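## Task

Put exactly 4 complete trigger pulls (squeeze fully in, then let go) of spray onto the yellow sign on the cabinet door, with almost all of it landing on the sign. Spray from roughly a hand's width away toward the sign's centre; landed spray shows as pale drops. Any surplus on the sign or door counts against you, and one whole extra pull means failure. Afterwards, set the bottle back upright in its original spot so it stays there without the robot, then release it and pull the hand away.

## Robot and tools

Robot: two six-joint arms, left_arm and right_arm, facing each other across a table. Each ends in an identical five-finger right hand (not mirrored), so every hand number means the same on both. Nothing may be pushed or knocked off the table, and the arms must never strike or lean hard on each other (wrists, palms, fingers and the wrist bracket included).

Scene frame: origin on the table top midway between the two arm bases, z = 0 at the table surface, +z up, left_arm's base on the +y side. The names left/right do not refer to image sides. Result lines give each hand point's position in metres and orientation as quaternion wxyz in this frame, plus velocities in m/s and rad/s. Printed positions can be slightly off at long reach.

Hand point: a spot 0.05 m in front of the palm, where index pad meets thumb tip in a pinch. Its own axes: +z along straightened fingers, +y out of the palm, +x across the palm toward the little finger. Straight fingers extend 0.06-0.07 m past it along +z. A bracket on the little-finger side of the wrist protrudes 0.03 m beyond the point along +y and 0.11 m across the palm; it can collide.

The row (used by execute_actions and move): 28 numbers, each in [-1, 1], always for both arms. First 14 for the left arm and hand, then the same 14 for the right: dx, dy, dz, rx, ry, rz, little, ring, middle, index, thumb_bend, thumb_turn, force_limit, speed. dx..rz are an offset, not a pose: the target relative to the hand point's measured pose at the start of the action (for a call's first action, the last pose reported in this scene), expressed in the hand point's own axes. Scale: 1.0 = 0.6 m or 180 degrees; rx, ry, rz form a single rotation vector. Every row in an action is measured from that same start, not from the previous row. Per control step the controller clips the command to within 100 mm and 16 degrees of the current pose and favours position over orientation.

Hand numbers are absolute targets. Fingers and thumb_bend: +1 straight, -1 fully curled. thumb_turn: +1 beside the palm, -1 across in front of it. A pinch is about index -0.22, thumb_bend -0.75, thumb_turn -0.57. force_limit maps -1..+1 to roughly 0-10 N fingertip force (0-15 N for thumb motors) and only stops closing. speed maps -1..+1 to near zero up to full (full travel in 0.6 s); use -0.9 or lower for a soft grip. A motor moves only when its target changes by 0.01 or more, then locks. There is no 'no change' value: to keep a hand as it is, repeat its last eight numbers, or before any, its hand_measured six plus hand_force_limit and hand_speed. For a whole-hand wrap (object 0.035-0.08 m across), turn the thumb in front of the palm before reaching the object. Pulling a trigger means closing the relevant finger(s) fully then reopening; count each full cycle carefully, since an extra pull fails.

Tools:
- execute_actions(actions): a list of actions; each action is a table of up to 15 rows, one per 1/30 s step; a short table repeats its last row to fill 15 steps. An empty list just returns state and images.
- move(target, speed, stop_force, blocking): target is one 28-number row, offsets from the pose in the latest result showing one. Hand points travel in straight lines, ending together, lasting 0.5-10 s. speed is m/s, 0.002-0.5 (default 0.25); rotation limited to twice that in rad/s. stop_force (N, 9-40, shared by both arms) halts an arm whose wrist sensor feels that much extra push, after which it backs up 2 steps and holds; use it only with slow speed and without rotation, and omit it when backing away from a contact. blocking=false returns after 0.5 s; then use wait or stop before other motion. The 'move:' line reports the ending (done, off_target, moving, held, contact, fault) and limits (paced = pose clipped, held = steps blocked).
- wait(seconds): 0-10 s, arms hold their last command.
- stop(): brakes a running move.
- zoom_image(camera, region): region [x0, y0, x1, y1] in pixels, at most 504 x 504, on cam_high, cam_low, cam_left_wrist or cam_right_wrist (all 672x504).
- show_instructions(): shows the reference images.
- finished_scene(scene): ends the current scene, irreversibly; pass its number.

Results: hand_measured, hand_stopped_by (moving, target, force, stalled, fault) and hand_load_n list the six motors in the send order; a grip lost shows as loads near 0. 'Hand target' lines give where the controller is now driving. 'Wrist force'/'Wrist torque' read in the end-effector axes, noisy (offset up to ~4 N), saturating near 50 N. 'pose unreachable' means a clearance check altered the command. HELD marks steps where an arm was held back.

Cautions: arms are stiff, so pressing even slightly past a firm contact can trigger a fault. Torque at a joint's limit (133 N m for shoulder and elbow, 24.9 N m for wrists, held weight included) or 150 N external force stops the arm for 10 s. Long holding under load heats motors (warning at 70 °C, brake at 85 °C). Avoid drops, slips and fast impacts. At the end the bottle must stand upright by itself in its original place with both hands released and clear.

Each tool is called after "Emit:" as name(argument=value, ...), one argument or row to a line, values as JSON.

Reference images:

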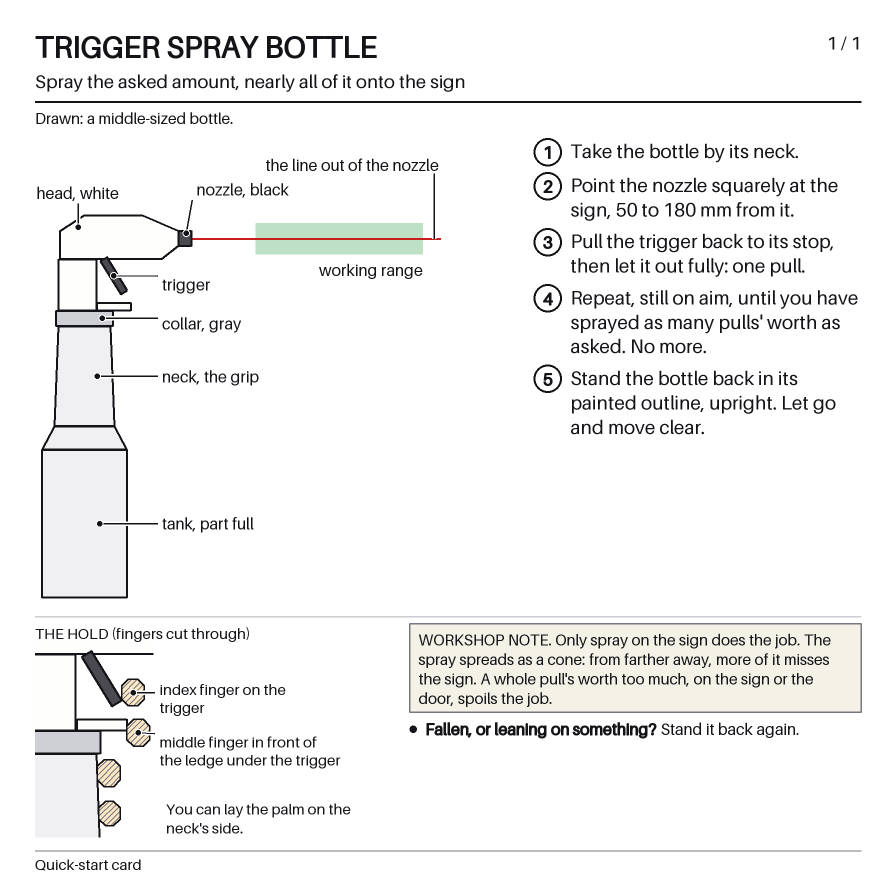

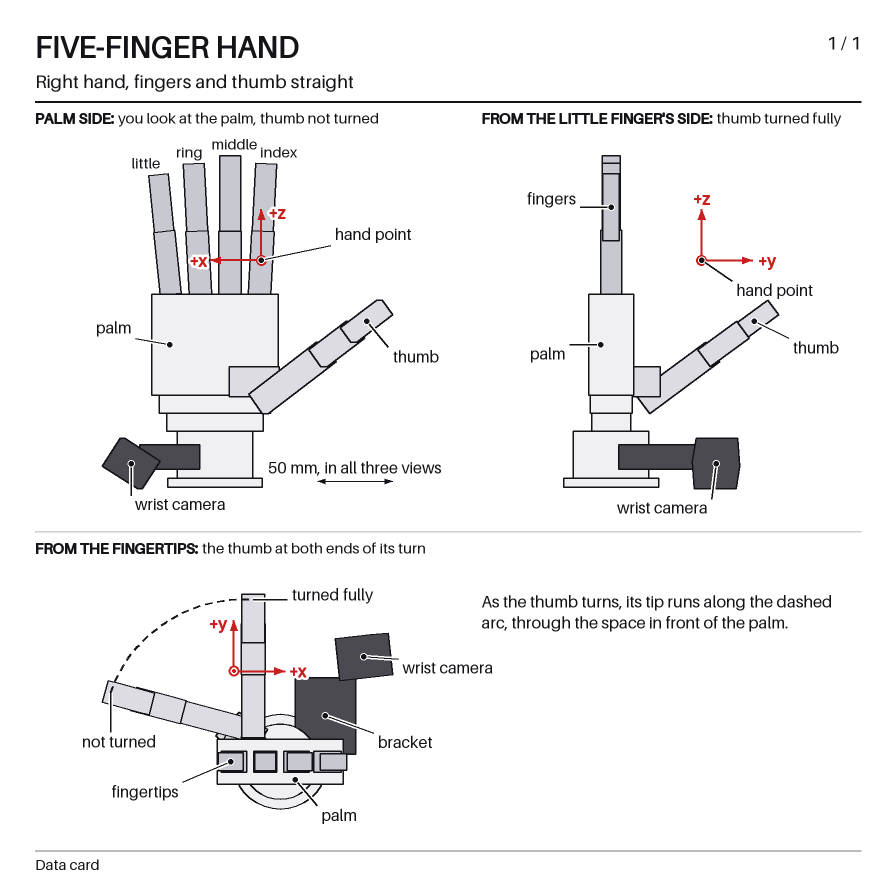

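## Session

Emit:
execute_actions(
  actions=[],
)

Scene clock: 0.00 s.
left_arm: end_effector_position=(+0.2584, +0.4384, +0.4738) hand_measured=(+1.000, +1.000, +1.000, +1.000, +1.000, +1.000) hand_load_n=(+0.0, +0.0, +0.0, +0.0, +0.0, +0.0) hand_stopped_by=(target, target, target, target, target, target) hand_force_limit=0.00 hand_speed=-0.80 end_effector_quat_wxyz=(-0.003, +0.383, +0.924, +0.003) end_effector_velocity=(+0.000, -0.000, +0.000) end_effector_angular_velocity=(-0.000, -0.000, +0.001) | right_arm: end_effector_position=(+0.0888, -0.2551, +0.4751) hand_measured=(+1.000, +1.000, +1.000, +1.000, +1.000, +1.000) hand_load_n=(+0.0, +0.0, +0.0, +0.0, +0.0, +0.0) hand_stopped_by=(target, target, target, target, target, target) hand_force_limit=0.00 hand_speed=-0.80 end_effector_quat_wxyz=(+0.014, -0.334, +0.942, -0.012) end_effector_velocity=(+0.000, -0.000, -0.000) end_effector_angular_velocity=(+0.000, +0.000, +0.001)
Joint positions: left_arm=[ 0.544 -1.737  1.367  1.949  1.571 -1.875] | right_arm=[-1.183 -1.745  1.357  1.931  1.597 -1.861]
Joint velocities: left_arm=[ 0.     0.    -0.001  0.    -0.    -0.001] | right_arm=[-0.001  0.     0.    -0.    -0.    -0.002]
Motor temperatures (°C, as the motors report them): left_arm=[27 29 25 32 34 32] | right_arm=[28 26 25 33 39 39]
Wrist force (N, on the end effector, along its own x y z axes, offset not removed): no reading
Wrist torque (N m, same axes, about the end effector's origin, offset not removed): no reading
Hand target (left_arm): +0.258, +0.438, +0.474; -0.003, +0.383, +0.924, +0.003
Hand target (right_arm): +0.089, -0.255, +0.475; +0.014, -0.334, +0.942, -0.012

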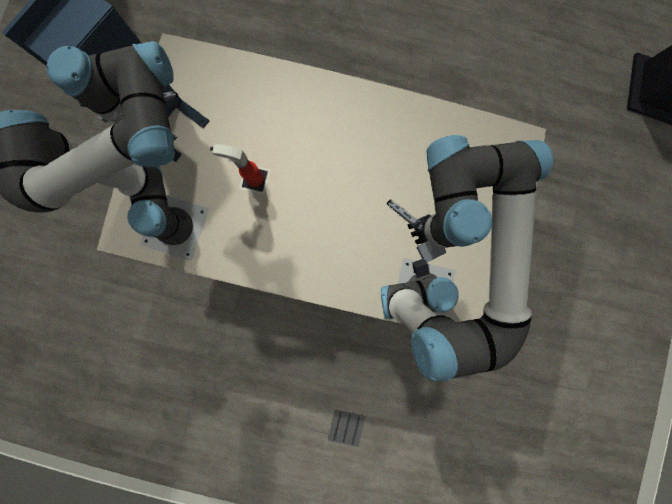

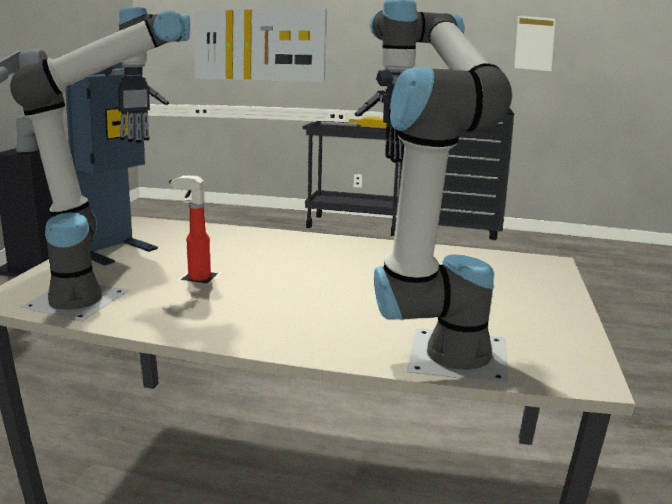

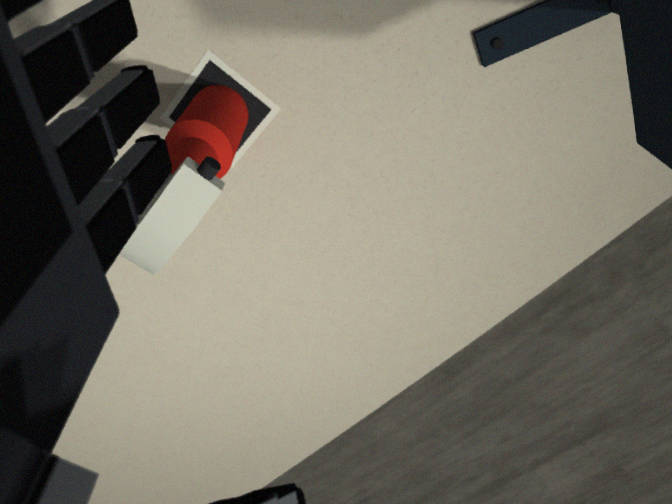

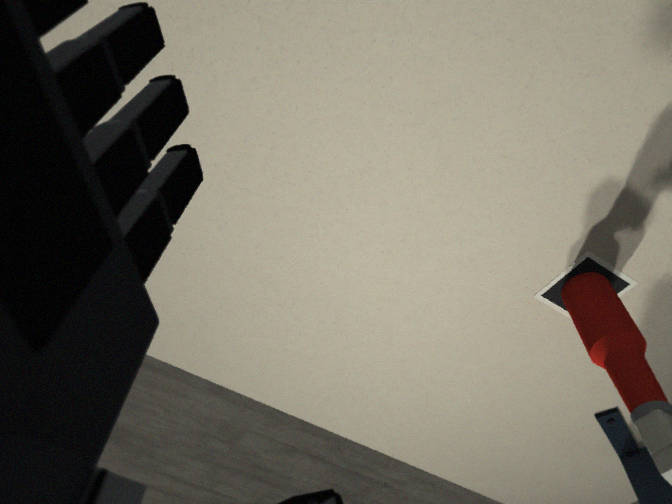

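Emit:
move(
  target=[-0.47,-0.095,0,-0.561,-0.232,-0.561,1,1,1,1,1,-1,0,0,0.2,-0.13,0,0,0,0,1,1,1,1,1,1,0,-0.8],
)

Scene clock: 6.10 s.
left_arm: end_effector_position=(+0.4168, +0.1992, +0.4704) hand_measured=(+1.000, +1.000, +1.000, +1.000, +1.000, -1.000) hand_load_n=(+0.0, +0.0, +0.0, +0.0, +0.0, +0.0) hand_stopped_by=(target, target, target, target, target, target) hand_force_limit=0.00 hand_speed=0.00 end_effector_quat_wxyz=(-0.501, +0.498, -0.498, -0.503) end_effector_velocity=(+0.001, -0.001, -0.000) end_effector_angular_velocity=(+0.001, -0.006, +0.007) | right_arm: end_effector_position=(+0.0465, -0.3892, +0.4757) hand_measured=(+1.000, +1.000, +1.000, +1.000, +1.000, +1.000) hand_load_n=(+0.0, +0.0, +0.0, +0.0, +0.0, +0.0) hand_stopped_by=(target, target, target, target, target, target) hand_force_limit=0.00 hand_speed=-0.80 end_effector_quat_wxyz=(-0.039, -0.345, +0.937, -0.035) end_effector_velocity=(-0.000, +0.000, -0.000) end_effector_angular_velocity=(-0.000, -0.001, -0.001)
Joint positions: left_arm=[ 0.591 -0.571  0.711  3.012  1.045 -4.716] | right_arm=[-2.452 -2.132  1.563  2.101  1.668 -3.155]
Joint velocities: left_arm=[ 0.003  0.007 -0.013  0.007  0.004 -0.006] | right_arm=[ 0.001 -0.001  0.001  0.    -0.     0.002]
Motor temperatures (°C, as the motors report them): left_arm=[27 29 25 32 34 32] | right_arm=[28 26 25 33 39 39]
Wrist force (N, on the end effector, along its own x y z axes, offset not removed): left_arm=[1.0 2.4 1.6] | right_arm=[1.6 -2.4 -0.8]
Wrist torque (N m, same axes, about the end effector's origin, offset not removed): left_arm=[0.24 -0.27 -0.04] | right_arm=[-0.34 -0.13 -0.01]
Hand target (left_arm): +0.417, +0.199, +0.470; +0.501, -0.498, +0.497, +0.503
Hand target (right_arm): +0.047, -0.389, +0.476; -0.039, -0.345, +0.937, -0.035
Off the commanded pose (left_arm): 0.001 m, 0 deg.
Off the commanded pose (right_arm): 0.003 m, 7 deg.
move: held (right_arm); limits=held; held on 11 of 170 steps (right_arm), including the last (right_arm)
pose unreachable (right arm): on one or more control steps of this call, first in action 0 (counted from 0), this arm could not follow its commanded pose, so it was not sent that pose on those steps. On the call's last step it was still not sent that pose. It may still have moved: this result reports where it is.
cause: the commanded pose would bring two parts of the arm too close to each other (joints 4 (wrist 1) to 6 (wrist 3) lie between them).

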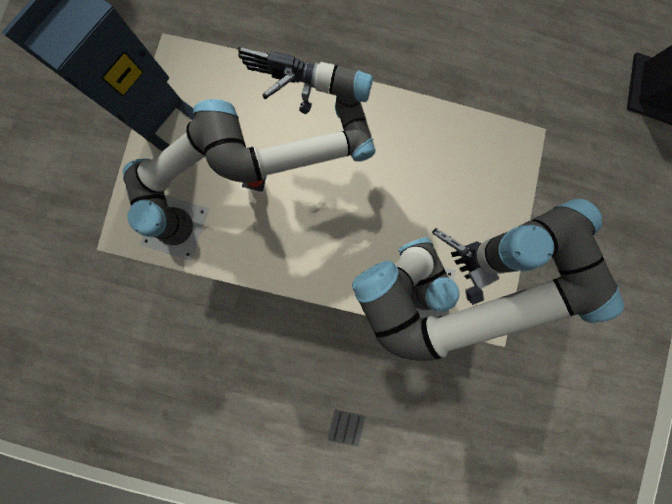

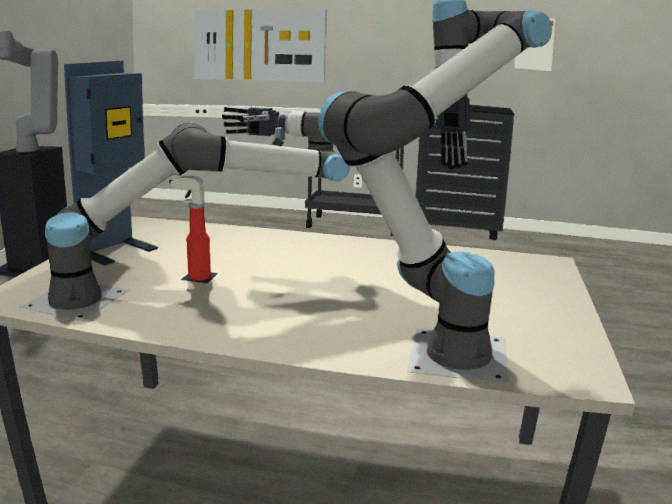

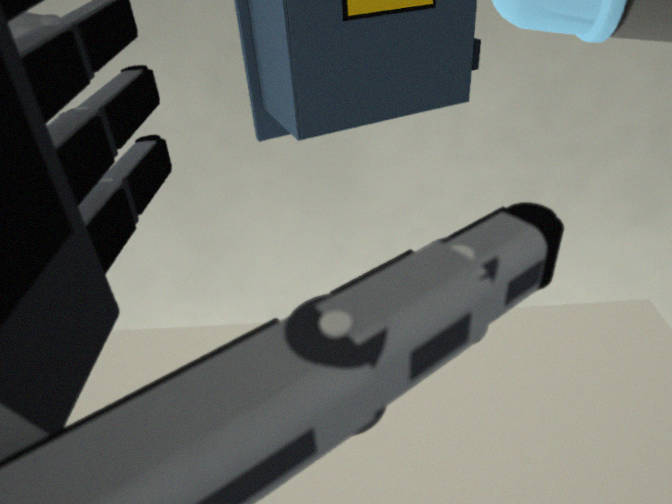

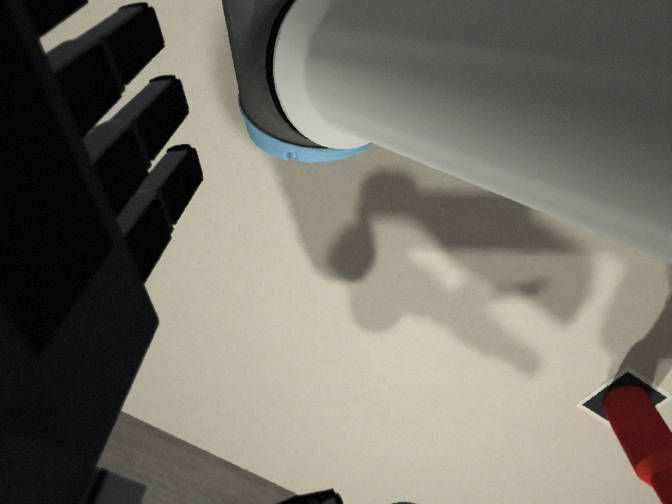

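Emit:
move(
  target=[-0.08,0.3,0.25,0.561,0.232,0.561,1,1,1,1,1,1,0,0,0,0,0,0,0,0,1,1,1,1,1,1,0,-0.8],
  speed=0.4,
)

Emit:
move(
  target=[0.53,-0.65,0,0,0,0,1,1,1,1,1,1,0,0,-0.5,0.05,0,0,0,0,1,1,1,1,1,-1,0,0],
)

Scene clock: 10.20 s.
left_arm: end_effector_position=(+0.2369, +0.3478, +0.5209) hand_measured=(+1.000, +1.000, +1.000, +1.000, +1.000, +1.000) hand_load_n=(+0.0, +0.0, +0.0, +0.0, +0.0, +0.0) hand_stopped_by=(target, target, target, target, target, target) hand_force_limit=0.00 hand_speed=0.00 end_effector_quat_wxyz=(-0.003, +0.383, +0.924, +0.003) end_effector_velocity=(-0.000, +0.000, -0.000) end_effector_angular_velocity=(-0.002, +0.007, -0.005) | right_arm: end_effector_position=(+0.0465, -0.3892, +0.4757) hand_measured=(+1.000, +1.000, +1.000, +1.000, +1.000, +1.000) hand_load_n=(+0.0, +0.0, +0.0, +0.0, +0.0, +0.0) hand_stopped_by=(target, target, target, target, target, target) hand_force_limit=0.00 hand_speed=-0.80 end_effector_quat_wxyz=(-0.039, -0.345, +0.937, -0.035) end_effector_velocity=(-0.000, +0.000, +0.000) end_effector_angular_velocity=(+0.000, -0.000, +0.001)
Joint positions: left_arm=[ 0.306 -1.584  1.099  2.064  1.573 -2.114] | right_arm=[-2.451 -2.132  1.563  2.101  1.668 -3.155]
Joint velocities: left_arm=[ 0.007  0.001 -0.002  0.002  0.008  0.013] | right_arm=[ 0.001  0.    -0.    -0.    -0.     0.   ]
Motor temperatures (°C, as the motors report them): left_arm=[27 29 25 32 34 32] | right_arm=[28 26 25 33 39 39]
Wrist force (N, on the end effector, along its own x y z axes, offset not removed): left_arm=[-1.2 1.2 1.0] | right_arm=[-0.4 -4.9 -0.8]
Wrist torque (N m, same axes, about the end effector's origin, offset not removed): left_arm=[0.03 0.14 -0.24] | right_arm=[-0.32 -0.09 -0.53]
Hand target (left_arm): +0.237, +0.348, +0.521; -0.004, +0.383, +0.924, +0.002
Hand target (right_arm): +0.047, -0.389, +0.476; -0.039, -0.345, +0.937, -0.035
Off the commanded pose (left_arm): 0.001 m, 0 deg.
Off the commanded pose (right_arm): 0.000 m, 0 deg.
move: done

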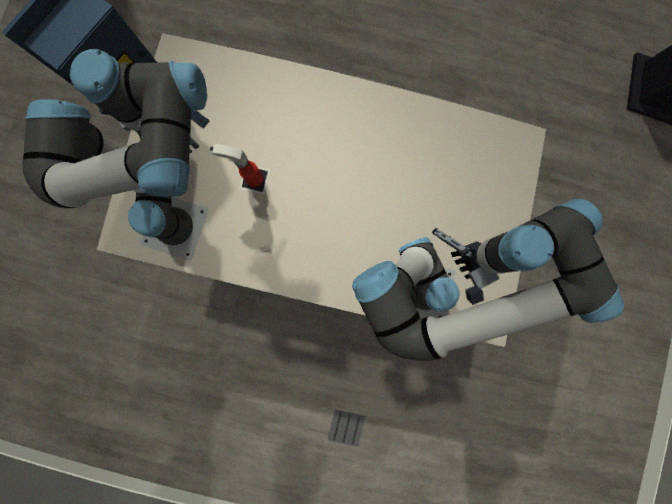

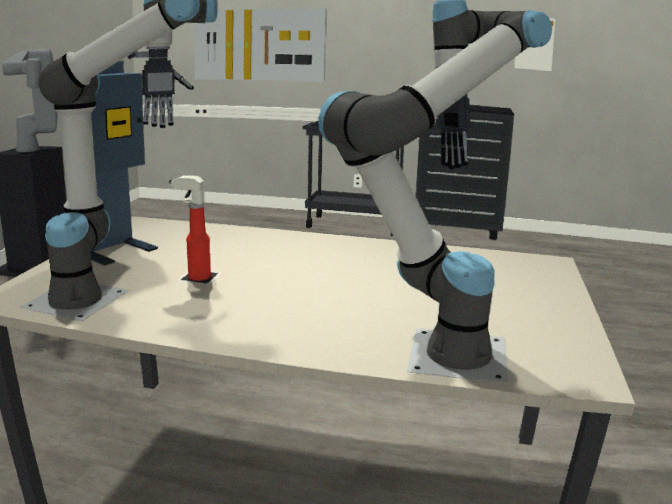

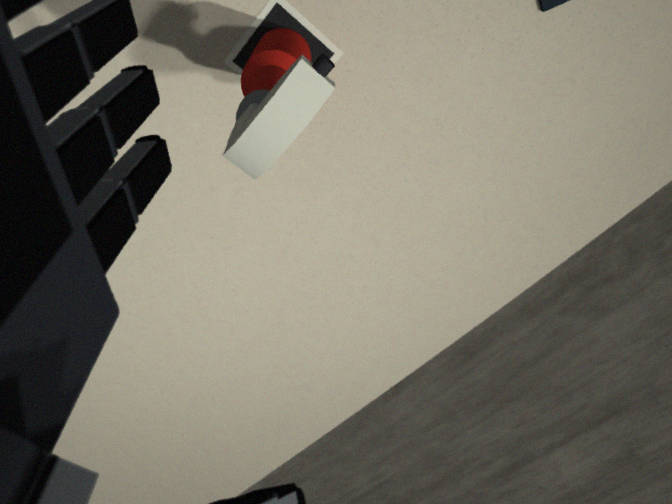

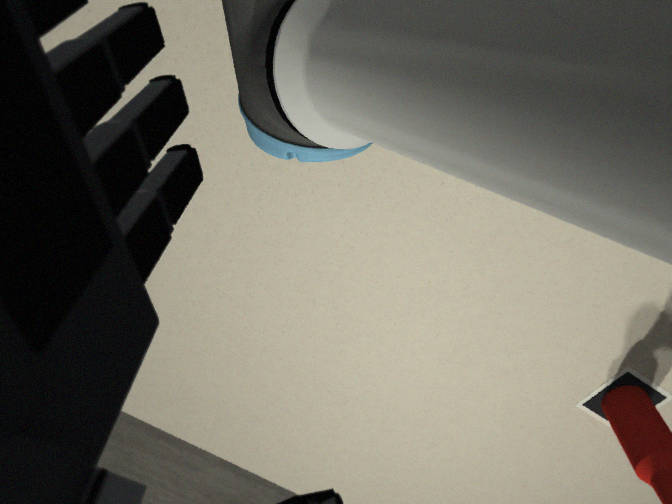

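Scene clock: 13.07 s.
left_arm: end_effector_position=(-0.1923, +0.3099, +0.5084) hand_measured=(+1.000, +1.000, +1.000, +1.000, +1.000, +1.000) hand_load_n=(+0.0, +0.0, +0.0, +0.0, +0.0, +0.0) hand_stopped_by=(target, target, target, target, target, target) hand_force_limit=0.00 hand_speed=0.00 end_effector_quat_wxyz=(-0.008, +0.385, +0.923, +0.004) end_effector_velocity=(+0.000, -0.000, -0.000) end_effector_angular_velocity=(+0.001, -0.002, -0.000) | right_arm: end_effector_position=(+0.2547, -0.1724, +0.4448) hand_measured=(+1.000, +1.000, +1.000, +1.000, +1.000, -1.000) hand_load_n=(+0.0, +0.0, +0.0, +0.0, +0.0, +0.0) hand_stopped_by=(target, target, target, target, target, target) hand_force_limit=0.00 hand_speed=0.00 end_effector_quat_wxyz=(-0.039, -0.345, +0.937, -0.033) end_effector_velocity=(+0.000, -0.000, -0.000) end_effector_angular_velocity=(+0.000, +0.001, -0.000)
Joint positions: left_arm=[-1.122 -1.422  0.954  2.032  1.587 -3.537] | right_arm=[-1.129 -1.236  0.908  1.983  1.629 -1.828]
Joint velocities: left_arm=[ 0.001  0.     0.002 -0.     0.     0.001] | right_arm=[-0.001  0.001  0.001 -0.    -0.001 -0.001]
Motor temperatures (°C, as the motors report them): left_arm=[27 29 25 32 34 32] | right_arm=[28 26 25 33 39 39]
Wrist force (N, on the end effector, along its own x y z axes, offset not removed): left_arm=[-0.7 0.3 0.6] | right_arm=[1.1 -3.0 -0.3]
Wrist torque (N m, same axes, about the end effector's origin, offset not removed): left_arm=[-0.05 0.00 -0.22] | right_arm=[-0.44 -0.15 -0.17]
Hand target (left_arm): -0.192, +0.310, +0.508; -0.008, +0.385, +0.923, +0.004
Hand target (right_arm): +0.255, -0.172, +0.445; -0.039, -0.345, +0.937, -0.033
Off the commanded pose (left_arm): 0.074 m, 1 deg.
Off the commanded pose (right_arm): 0.001 m, 0 deg.
move: held (left_arm); limits=paced,held; held on 7 of 86 steps (left_arm), including the last (left_arm)
pose unreachable (left arm): on one or more control steps of this call, first in action 0 (counted from 0), this arm could not follow its commanded pose, so it was not sent that pose on those steps. On the call's last step it was still not sent that pose. It may still have moved: this result reports where it is.
cause: the commanded pose would bring two parts of the arm too close to each other (joints 4 (wrist 1) to 6 (wrist 3) lie between them).

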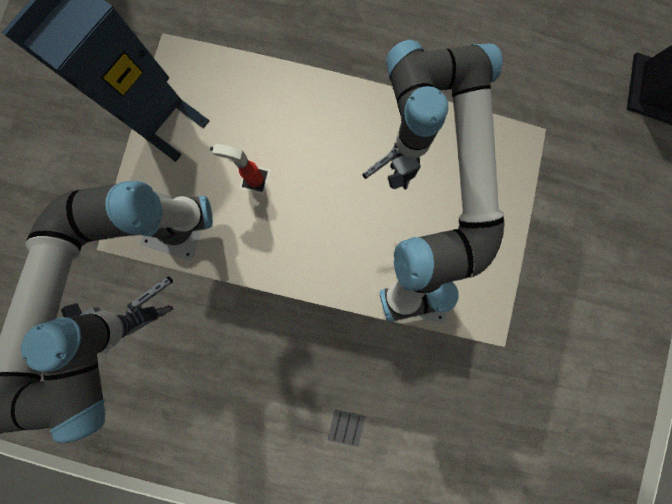

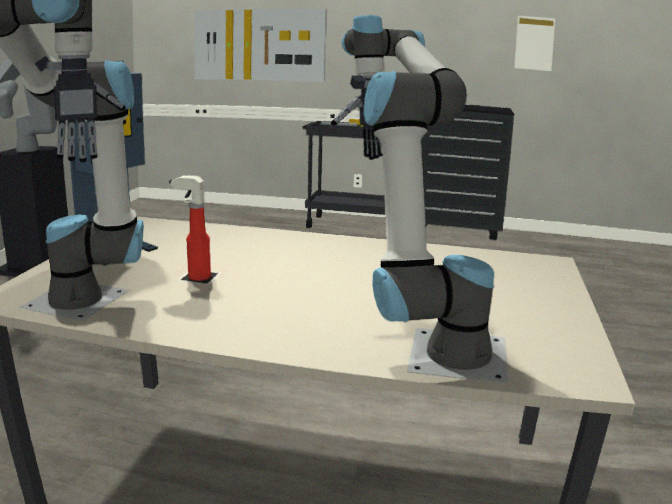

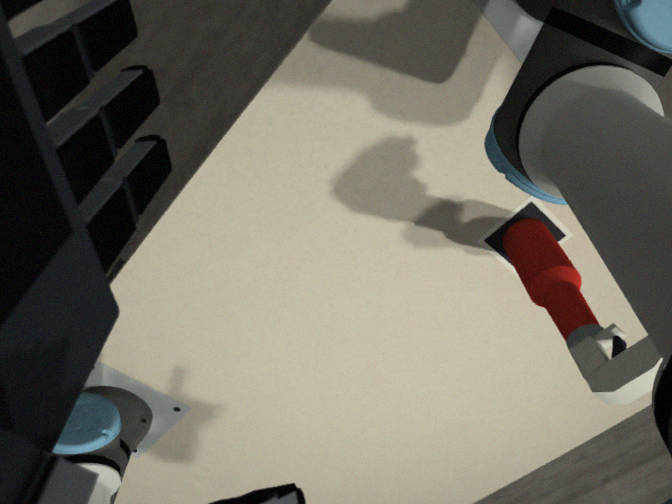

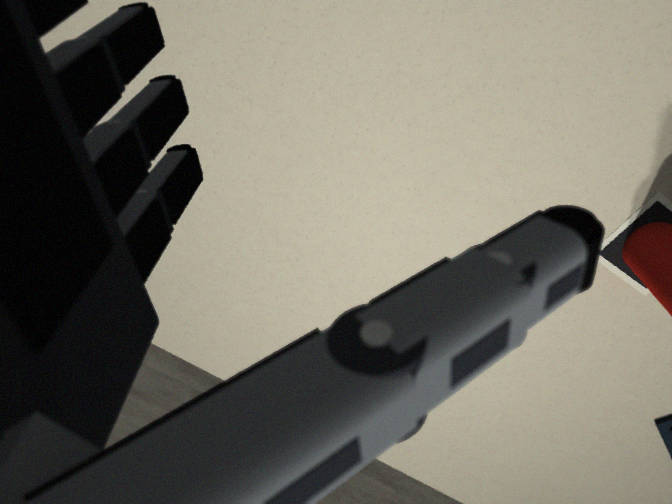

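Emit:
move(
  target=[0,0,0,0,0,0,1,1,1,1,1,1,0,0,-0.353,0.278,0.25,-0.216,-0.499,-0.22,1,1,1,1,1,-1,0,0],
)

Emit:
zoom_image(
  camera="cam_low",
  region=[120,140,340,300],
)

Emit:
zoom_image(
  camera="cam_high",
  region=[180,90,380,220],
)

Scene clock: 17.50 s.
left_arm: end_effector_position=(-0.1923, +0.3099, +0.5084) hand_measured=(+1.000, +1.000, +1.000, +1.000, +1.000, +1.000) hand_load_n=(+0.0, +0.0, +0.0, +0.0, +0.0, +0.0) hand_stopped_by=(target, target, target, target, target, target) hand_force_limit=0.00 hand_speed=0.00 end_effector_quat_wxyz=(-0.008, +0.385, +0.923, +0.004) end_effector_velocity=(-0.000, -0.000, +0.000) end_effector_angular_velocity=(-0.000, +0.000, -0.001) | right_arm: end_effector_position=(+0.2990, +0.0764, +0.2689) hand_measured=(+1.000, +1.000, +1.000, +1.000, +1.000, -1.000) hand_load_n=(+0.0, +0.0, +0.0, +0.0, +0.0, +0.0) hand_stopped_by=(target, target, target, target, target, target) hand_force_limit=0.00 hand_speed=0.00 end_effector_quat_wxyz=(+0.500, -0.501, +0.500, +0.499) end_effector_velocity=(+0.000, +0.000, -0.001) end_effector_angular_velocity=(+0.011, +0.000, -0.001)
Joint positions: left_arm=[-1.122 -1.422  0.954  2.032  1.587 -3.537] | right_arm=[-1.119 -1.157  1.732 -0.573  0.455 -1.575]
Joint velocities: left_arm=[-0.     0.001 -0.002  0.    -0.     0.001] | right_arm=[ 0.001  0.001  0.009 -0.034  0.002  0.022]
Motor temperatures (°C, as the motors report them): left_arm=[27 29 25 32 34 32] | right_arm=[28 26 25 33 39 39]
Wrist force (N, on the end effector, along its own x y z axes, offset not removed): left_arm=[-0.4 2.2 0.3] | right_arm=[3.4 2.1 -0.4]
Wrist torque (N m, same axes, about the end effector's origin, offset not removed): left_arm=[0.23 -0.06 -0.11] | right_arm=[0.27 -0.62 0.17]
Hand target (left_arm): -0.192, +0.310, +0.508; -0.008, +0.385, +0.923, +0.004
Hand target (right_arm): +0.299, +0.076, +0.269; +0.500, -0.500, +0.500, +0.500
Off the commanded pose (left_arm): 0.000 m, 0 deg.
Off the commanded pose (right_arm): 0.001 m, 0 deg.
move: done

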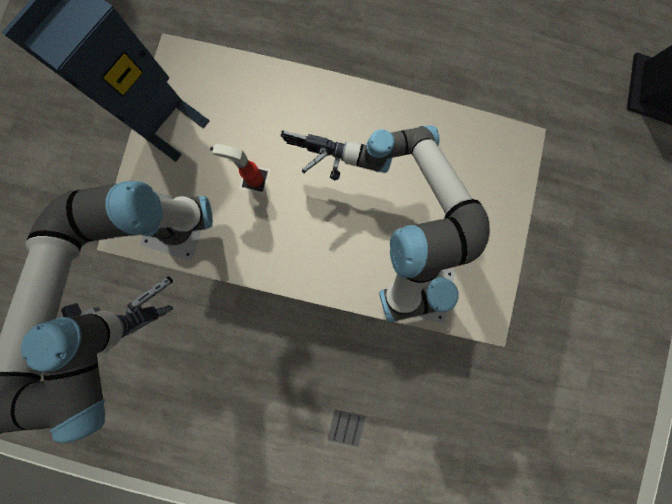

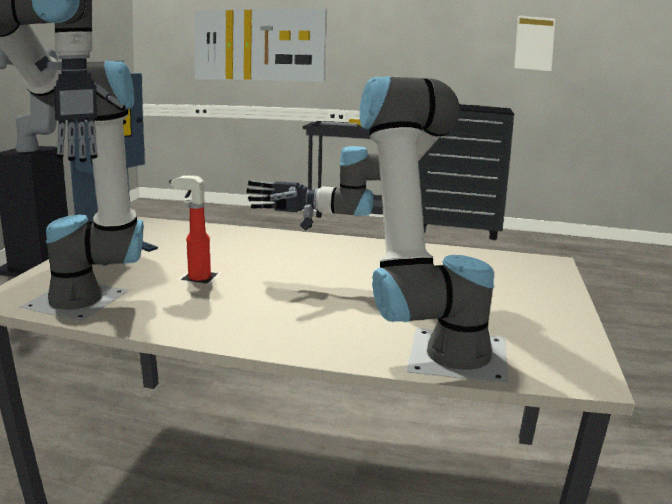

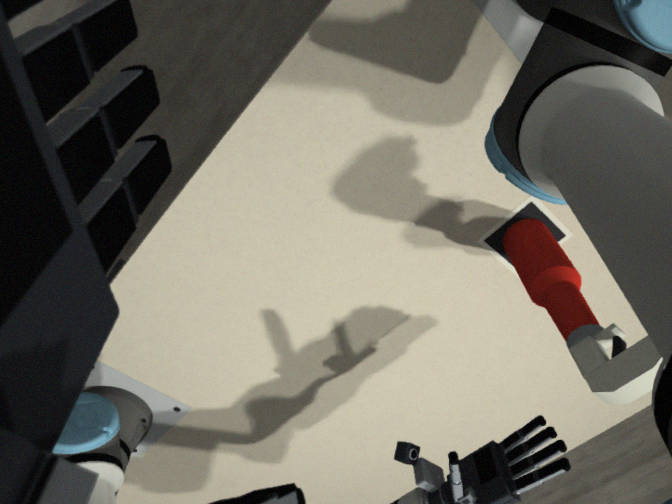

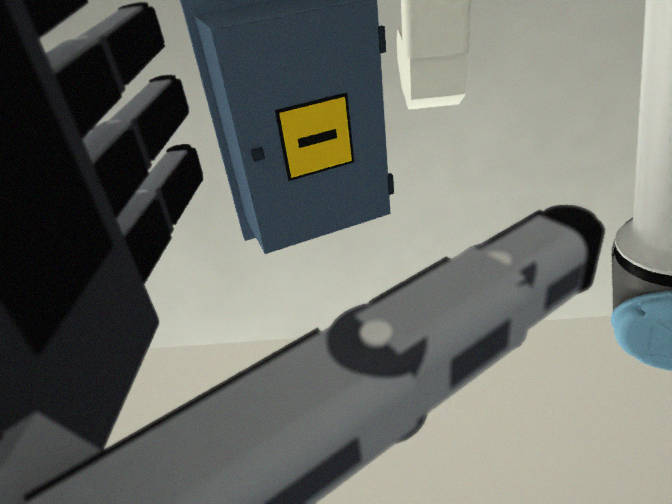

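Region (120, 140, 340, 300) of cam_low's 672x504 image, scaled by 2.291, with more detail than that image has; it fills the top 367 rows of this view, and the rest is white.

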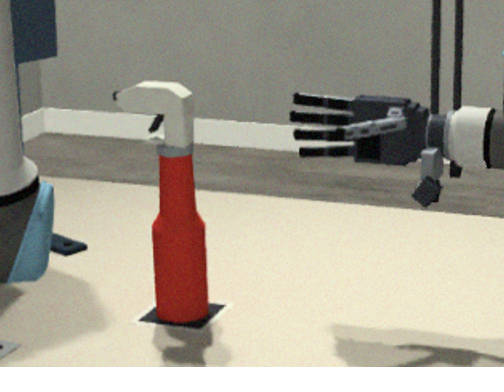

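Region (180, 90, 380, 220) of cam_high's 672x504 image, scaled by 2.520, with more detail than that image has; it fills the top 328 rows of this view, and the rest is white.

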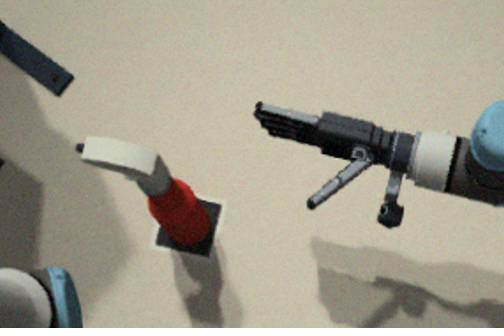

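Emit:
move(
  target=[0,0,0,0,0,0,1,1,1,1,1,1,0,0,0.015,0.12,0.08,0,0,0,1,1,1,1,1,-1,0,0],
)

Emit:
move(
  target=[0,0,0,0,0,0,1,1,1,1,1,1,0,0,0,0,0.2,0,0,0,1,1,1,1,1,-1,0,0],
  speed=0.1,
)

Emit:
zoom_image(
  camera="cam_low",
  region=[140,160,280,250],
)

Emit:
zoom_image(
  camera="cam_high",
  region=[190,110,310,200],
)

Scene clock: 18.60 s.
left_arm: end_effector_position=(-0.1923, +0.3099, +0.5084) hand_measured=(+1.000, +1.000, +1.000, +1.000, +1.000, +1.000) hand_load_n=(+0.0, +0.0, +0.0, +0.0, +0.0, +0.0) hand_stopped_by=(target, target, target, target, target, target) hand_force_limit=0.00 hand_speed=0.00 end_effector_quat_wxyz=(-0.008, +0.385, +0.923, +0.004) end_effector_velocity=(-0.000, -0.000, -0.001) end_effector_angular_velocity=(+0.000, -0.001, -0.000) | right_arm: end_effector_position=(+0.2271, +0.1244, +0.2601) hand_measured=(+1.000, +1.000, +1.000, +1.000, +1.000, -1.000) hand_load_n=(+0.0, +0.0, +0.0, +0.0, +0.0, +0.0) hand_stopped_by=(target, target, target, target, target, target) hand_force_limit=0.00 hand_speed=0.00 end_effector_quat_wxyz=(+0.500, -0.501, +0.500, +0.500) end_effector_velocity=(-0.002, +0.001, -0.000) end_effector_angular_velocity=(-0.000, +0.002, +0.000)
Joint positions: left_arm=[-1.122 -1.422  0.954  2.032  1.587 -3.537] | right_arm=[-0.96  -1.177  1.791 -0.612  0.614 -1.573]
Joint velocities: left_arm=[ 0.     0.     0.002 -0.001  0.     0.   ] | right_arm=[ 0.004  0.     0.001 -0.001  0.004  0.001]
Motor temperatures (°C, as the motors report them): left_arm=[27 29 25 32 34 32] | right_arm=[28 26 25 33 39 39]
Wrist force (N, on the end effector, along its own x y z axes, offset not removed): left_arm=[0.1 1.3 0.2] | right_arm=[5.7 -5.1 0.6]
Wrist torque (N m, same axes, about the end effector's origin, offset not removed): left_arm=[0.17 -0.10 -0.12] | right_arm=[-0.82 -0.89 0.19]
Hand target (left_arm): -0.192, +0.310, +0.508; -0.008, +0.385, +0.923, +0.004
Hand target (right_arm): +0.227, +0.125, +0.260; +0.500, -0.501, +0.500, +0.500
Off the commanded pose (left_arm): 0.000 m, 0 deg.
Off the commanded pose (right_arm): 0.000 m, 0 deg.
move: done

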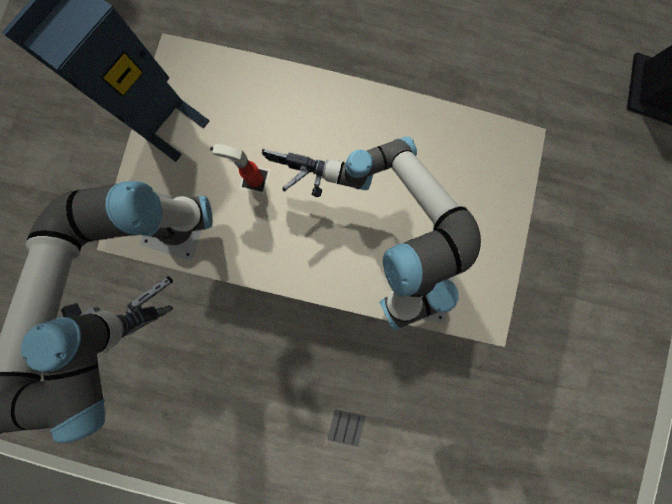

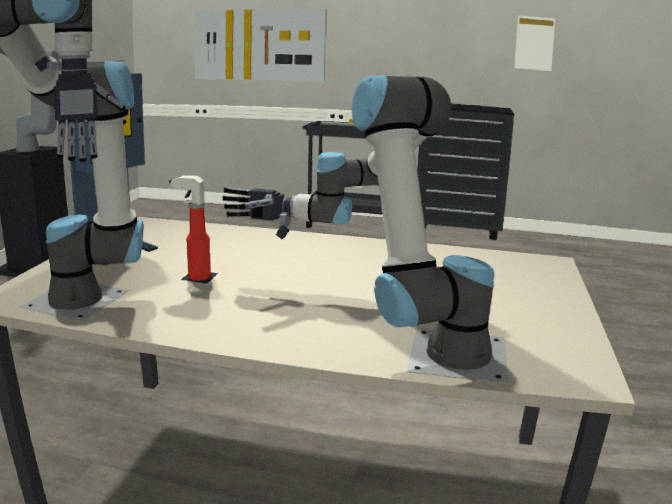

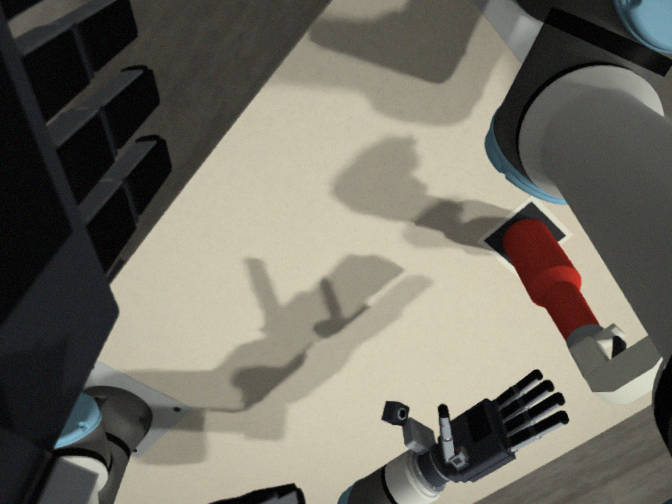

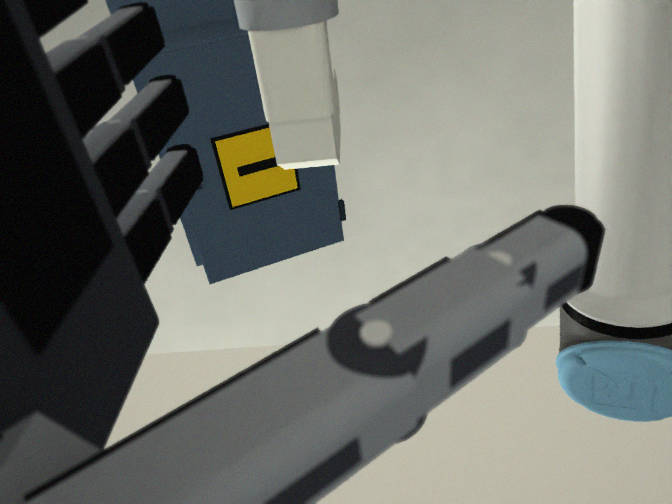

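Scene clock: 20.27 s.
left_arm: end_effector_position=(-0.1923, +0.3099, +0.5084) hand_measured=(+1.000, +1.000, +1.000, +1.000, +1.000, +1.000) hand_load_n=(+0.0, +0.0, +0.0, +0.0, +0.0, +0.0) hand_stopped_by=(target, target, target, target, target, target) hand_force_limit=0.00 hand_speed=0.00 end_effector_quat_wxyz=(-0.008, +0.385, +0.923, +0.004) end_effector_velocity=(-0.000, -0.000, -0.000) end_effector_angular_velocity=(+0.000, -0.000, -0.001) | right_arm: end_effector_position=(+0.2271, +0.2443, +0.2598) hand_measured=(+1.000, +1.000, +1.000, +1.000, +1.000, -1.000) hand_load_n=(+0.0, +0.0, +0.0, +0.0, +0.0, +0.0) hand_stopped_by=(target, target, target, target, target, target) hand_force_limit=0.00 hand_speed=0.00 end_effector_quat_wxyz=(+0.500, -0.500, +0.500, +0.500) end_effector_velocity=(+0.000, +0.001, +0.000) end_effector_angular_velocity=(+0.000, +0.000, +0.001)
Joint positions: left_arm=[-1.122 -1.422  0.954  2.032  1.587 -3.537] | right_arm=[-0.788 -0.975  1.468 -0.492  0.786 -1.572]
Joint velocities: left_arm=[-0.     0.001  0.    -0.001  0.     0.001] | right_arm=[ 0.001  0.003 -0.006  0.003  0.001  0.   ]
Motor temperatures (°C, as the motors report them): left_arm=[27 29 25 32 34 32] | right_arm=[28 26 25 33 39 39]
Wrist force (N, on the end effector, along its own x y z axes, offset not removed): left_arm=[-0.6 0.8 0.2] | right_arm=[0.7 -3.1 2.1]
Wrist torque (N m, same axes, about the end effector's origin, offset not removed): left_arm=[0.04 -0.02 -0.18] | right_arm=[-0.77 -0.35 -0.41]
Hand target (left_arm): -0.192, +0.310, +0.508; -0.008, +0.385, +0.923, +0.004
Hand target (right_arm): +0.227, +0.244, +0.260; +0.500, -0.500, +0.500, +0.500
Off the commanded pose (left_arm): 0.000 m, 0 deg.
Off the commanded pose (right_arm): 0.000 m, 0 deg.
move: done

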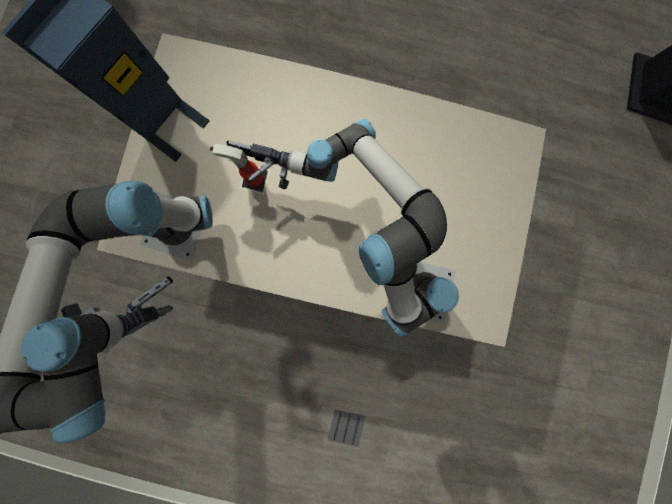

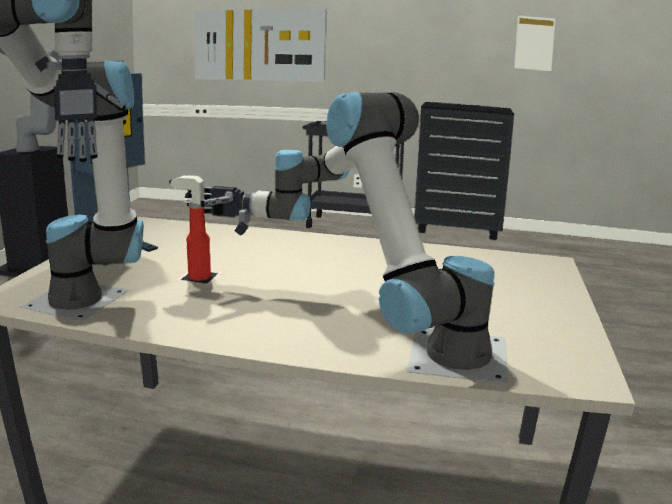

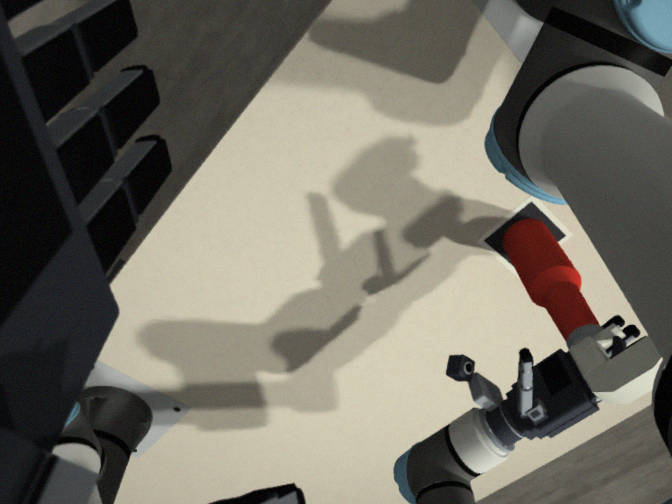

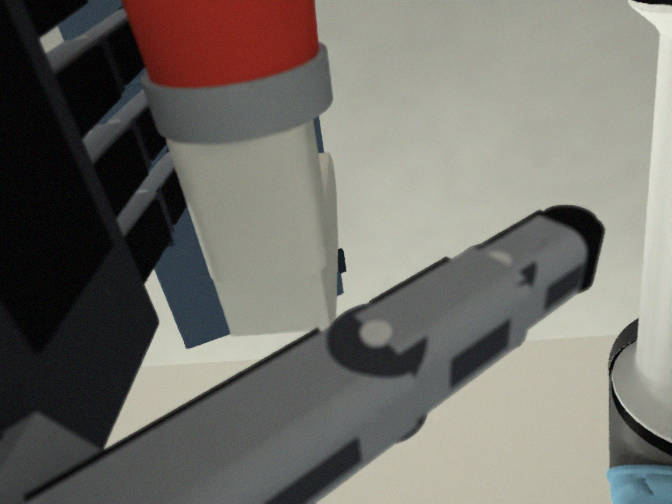

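Region (140, 160, 280, 250) of cam_low's 672x504 image, scaled by 3.600, with more detail than that image has; it fills the top 324 rows of this view, and the rest is white.

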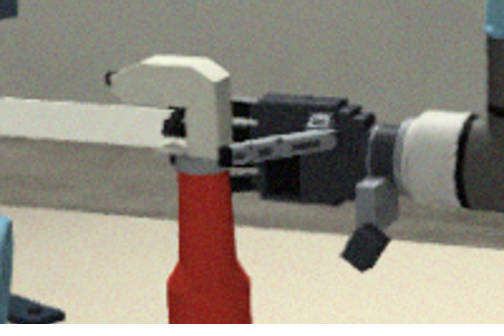

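Region (190, 110, 310, 200) of cam_high's 672x504 image, scaled by 4.200, with more detail than that image has; it fills the top 378 rows of this view, and the rest is white.

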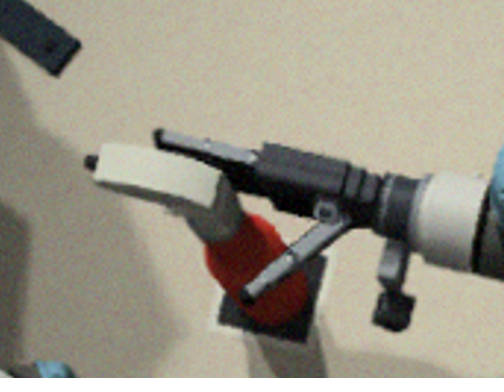

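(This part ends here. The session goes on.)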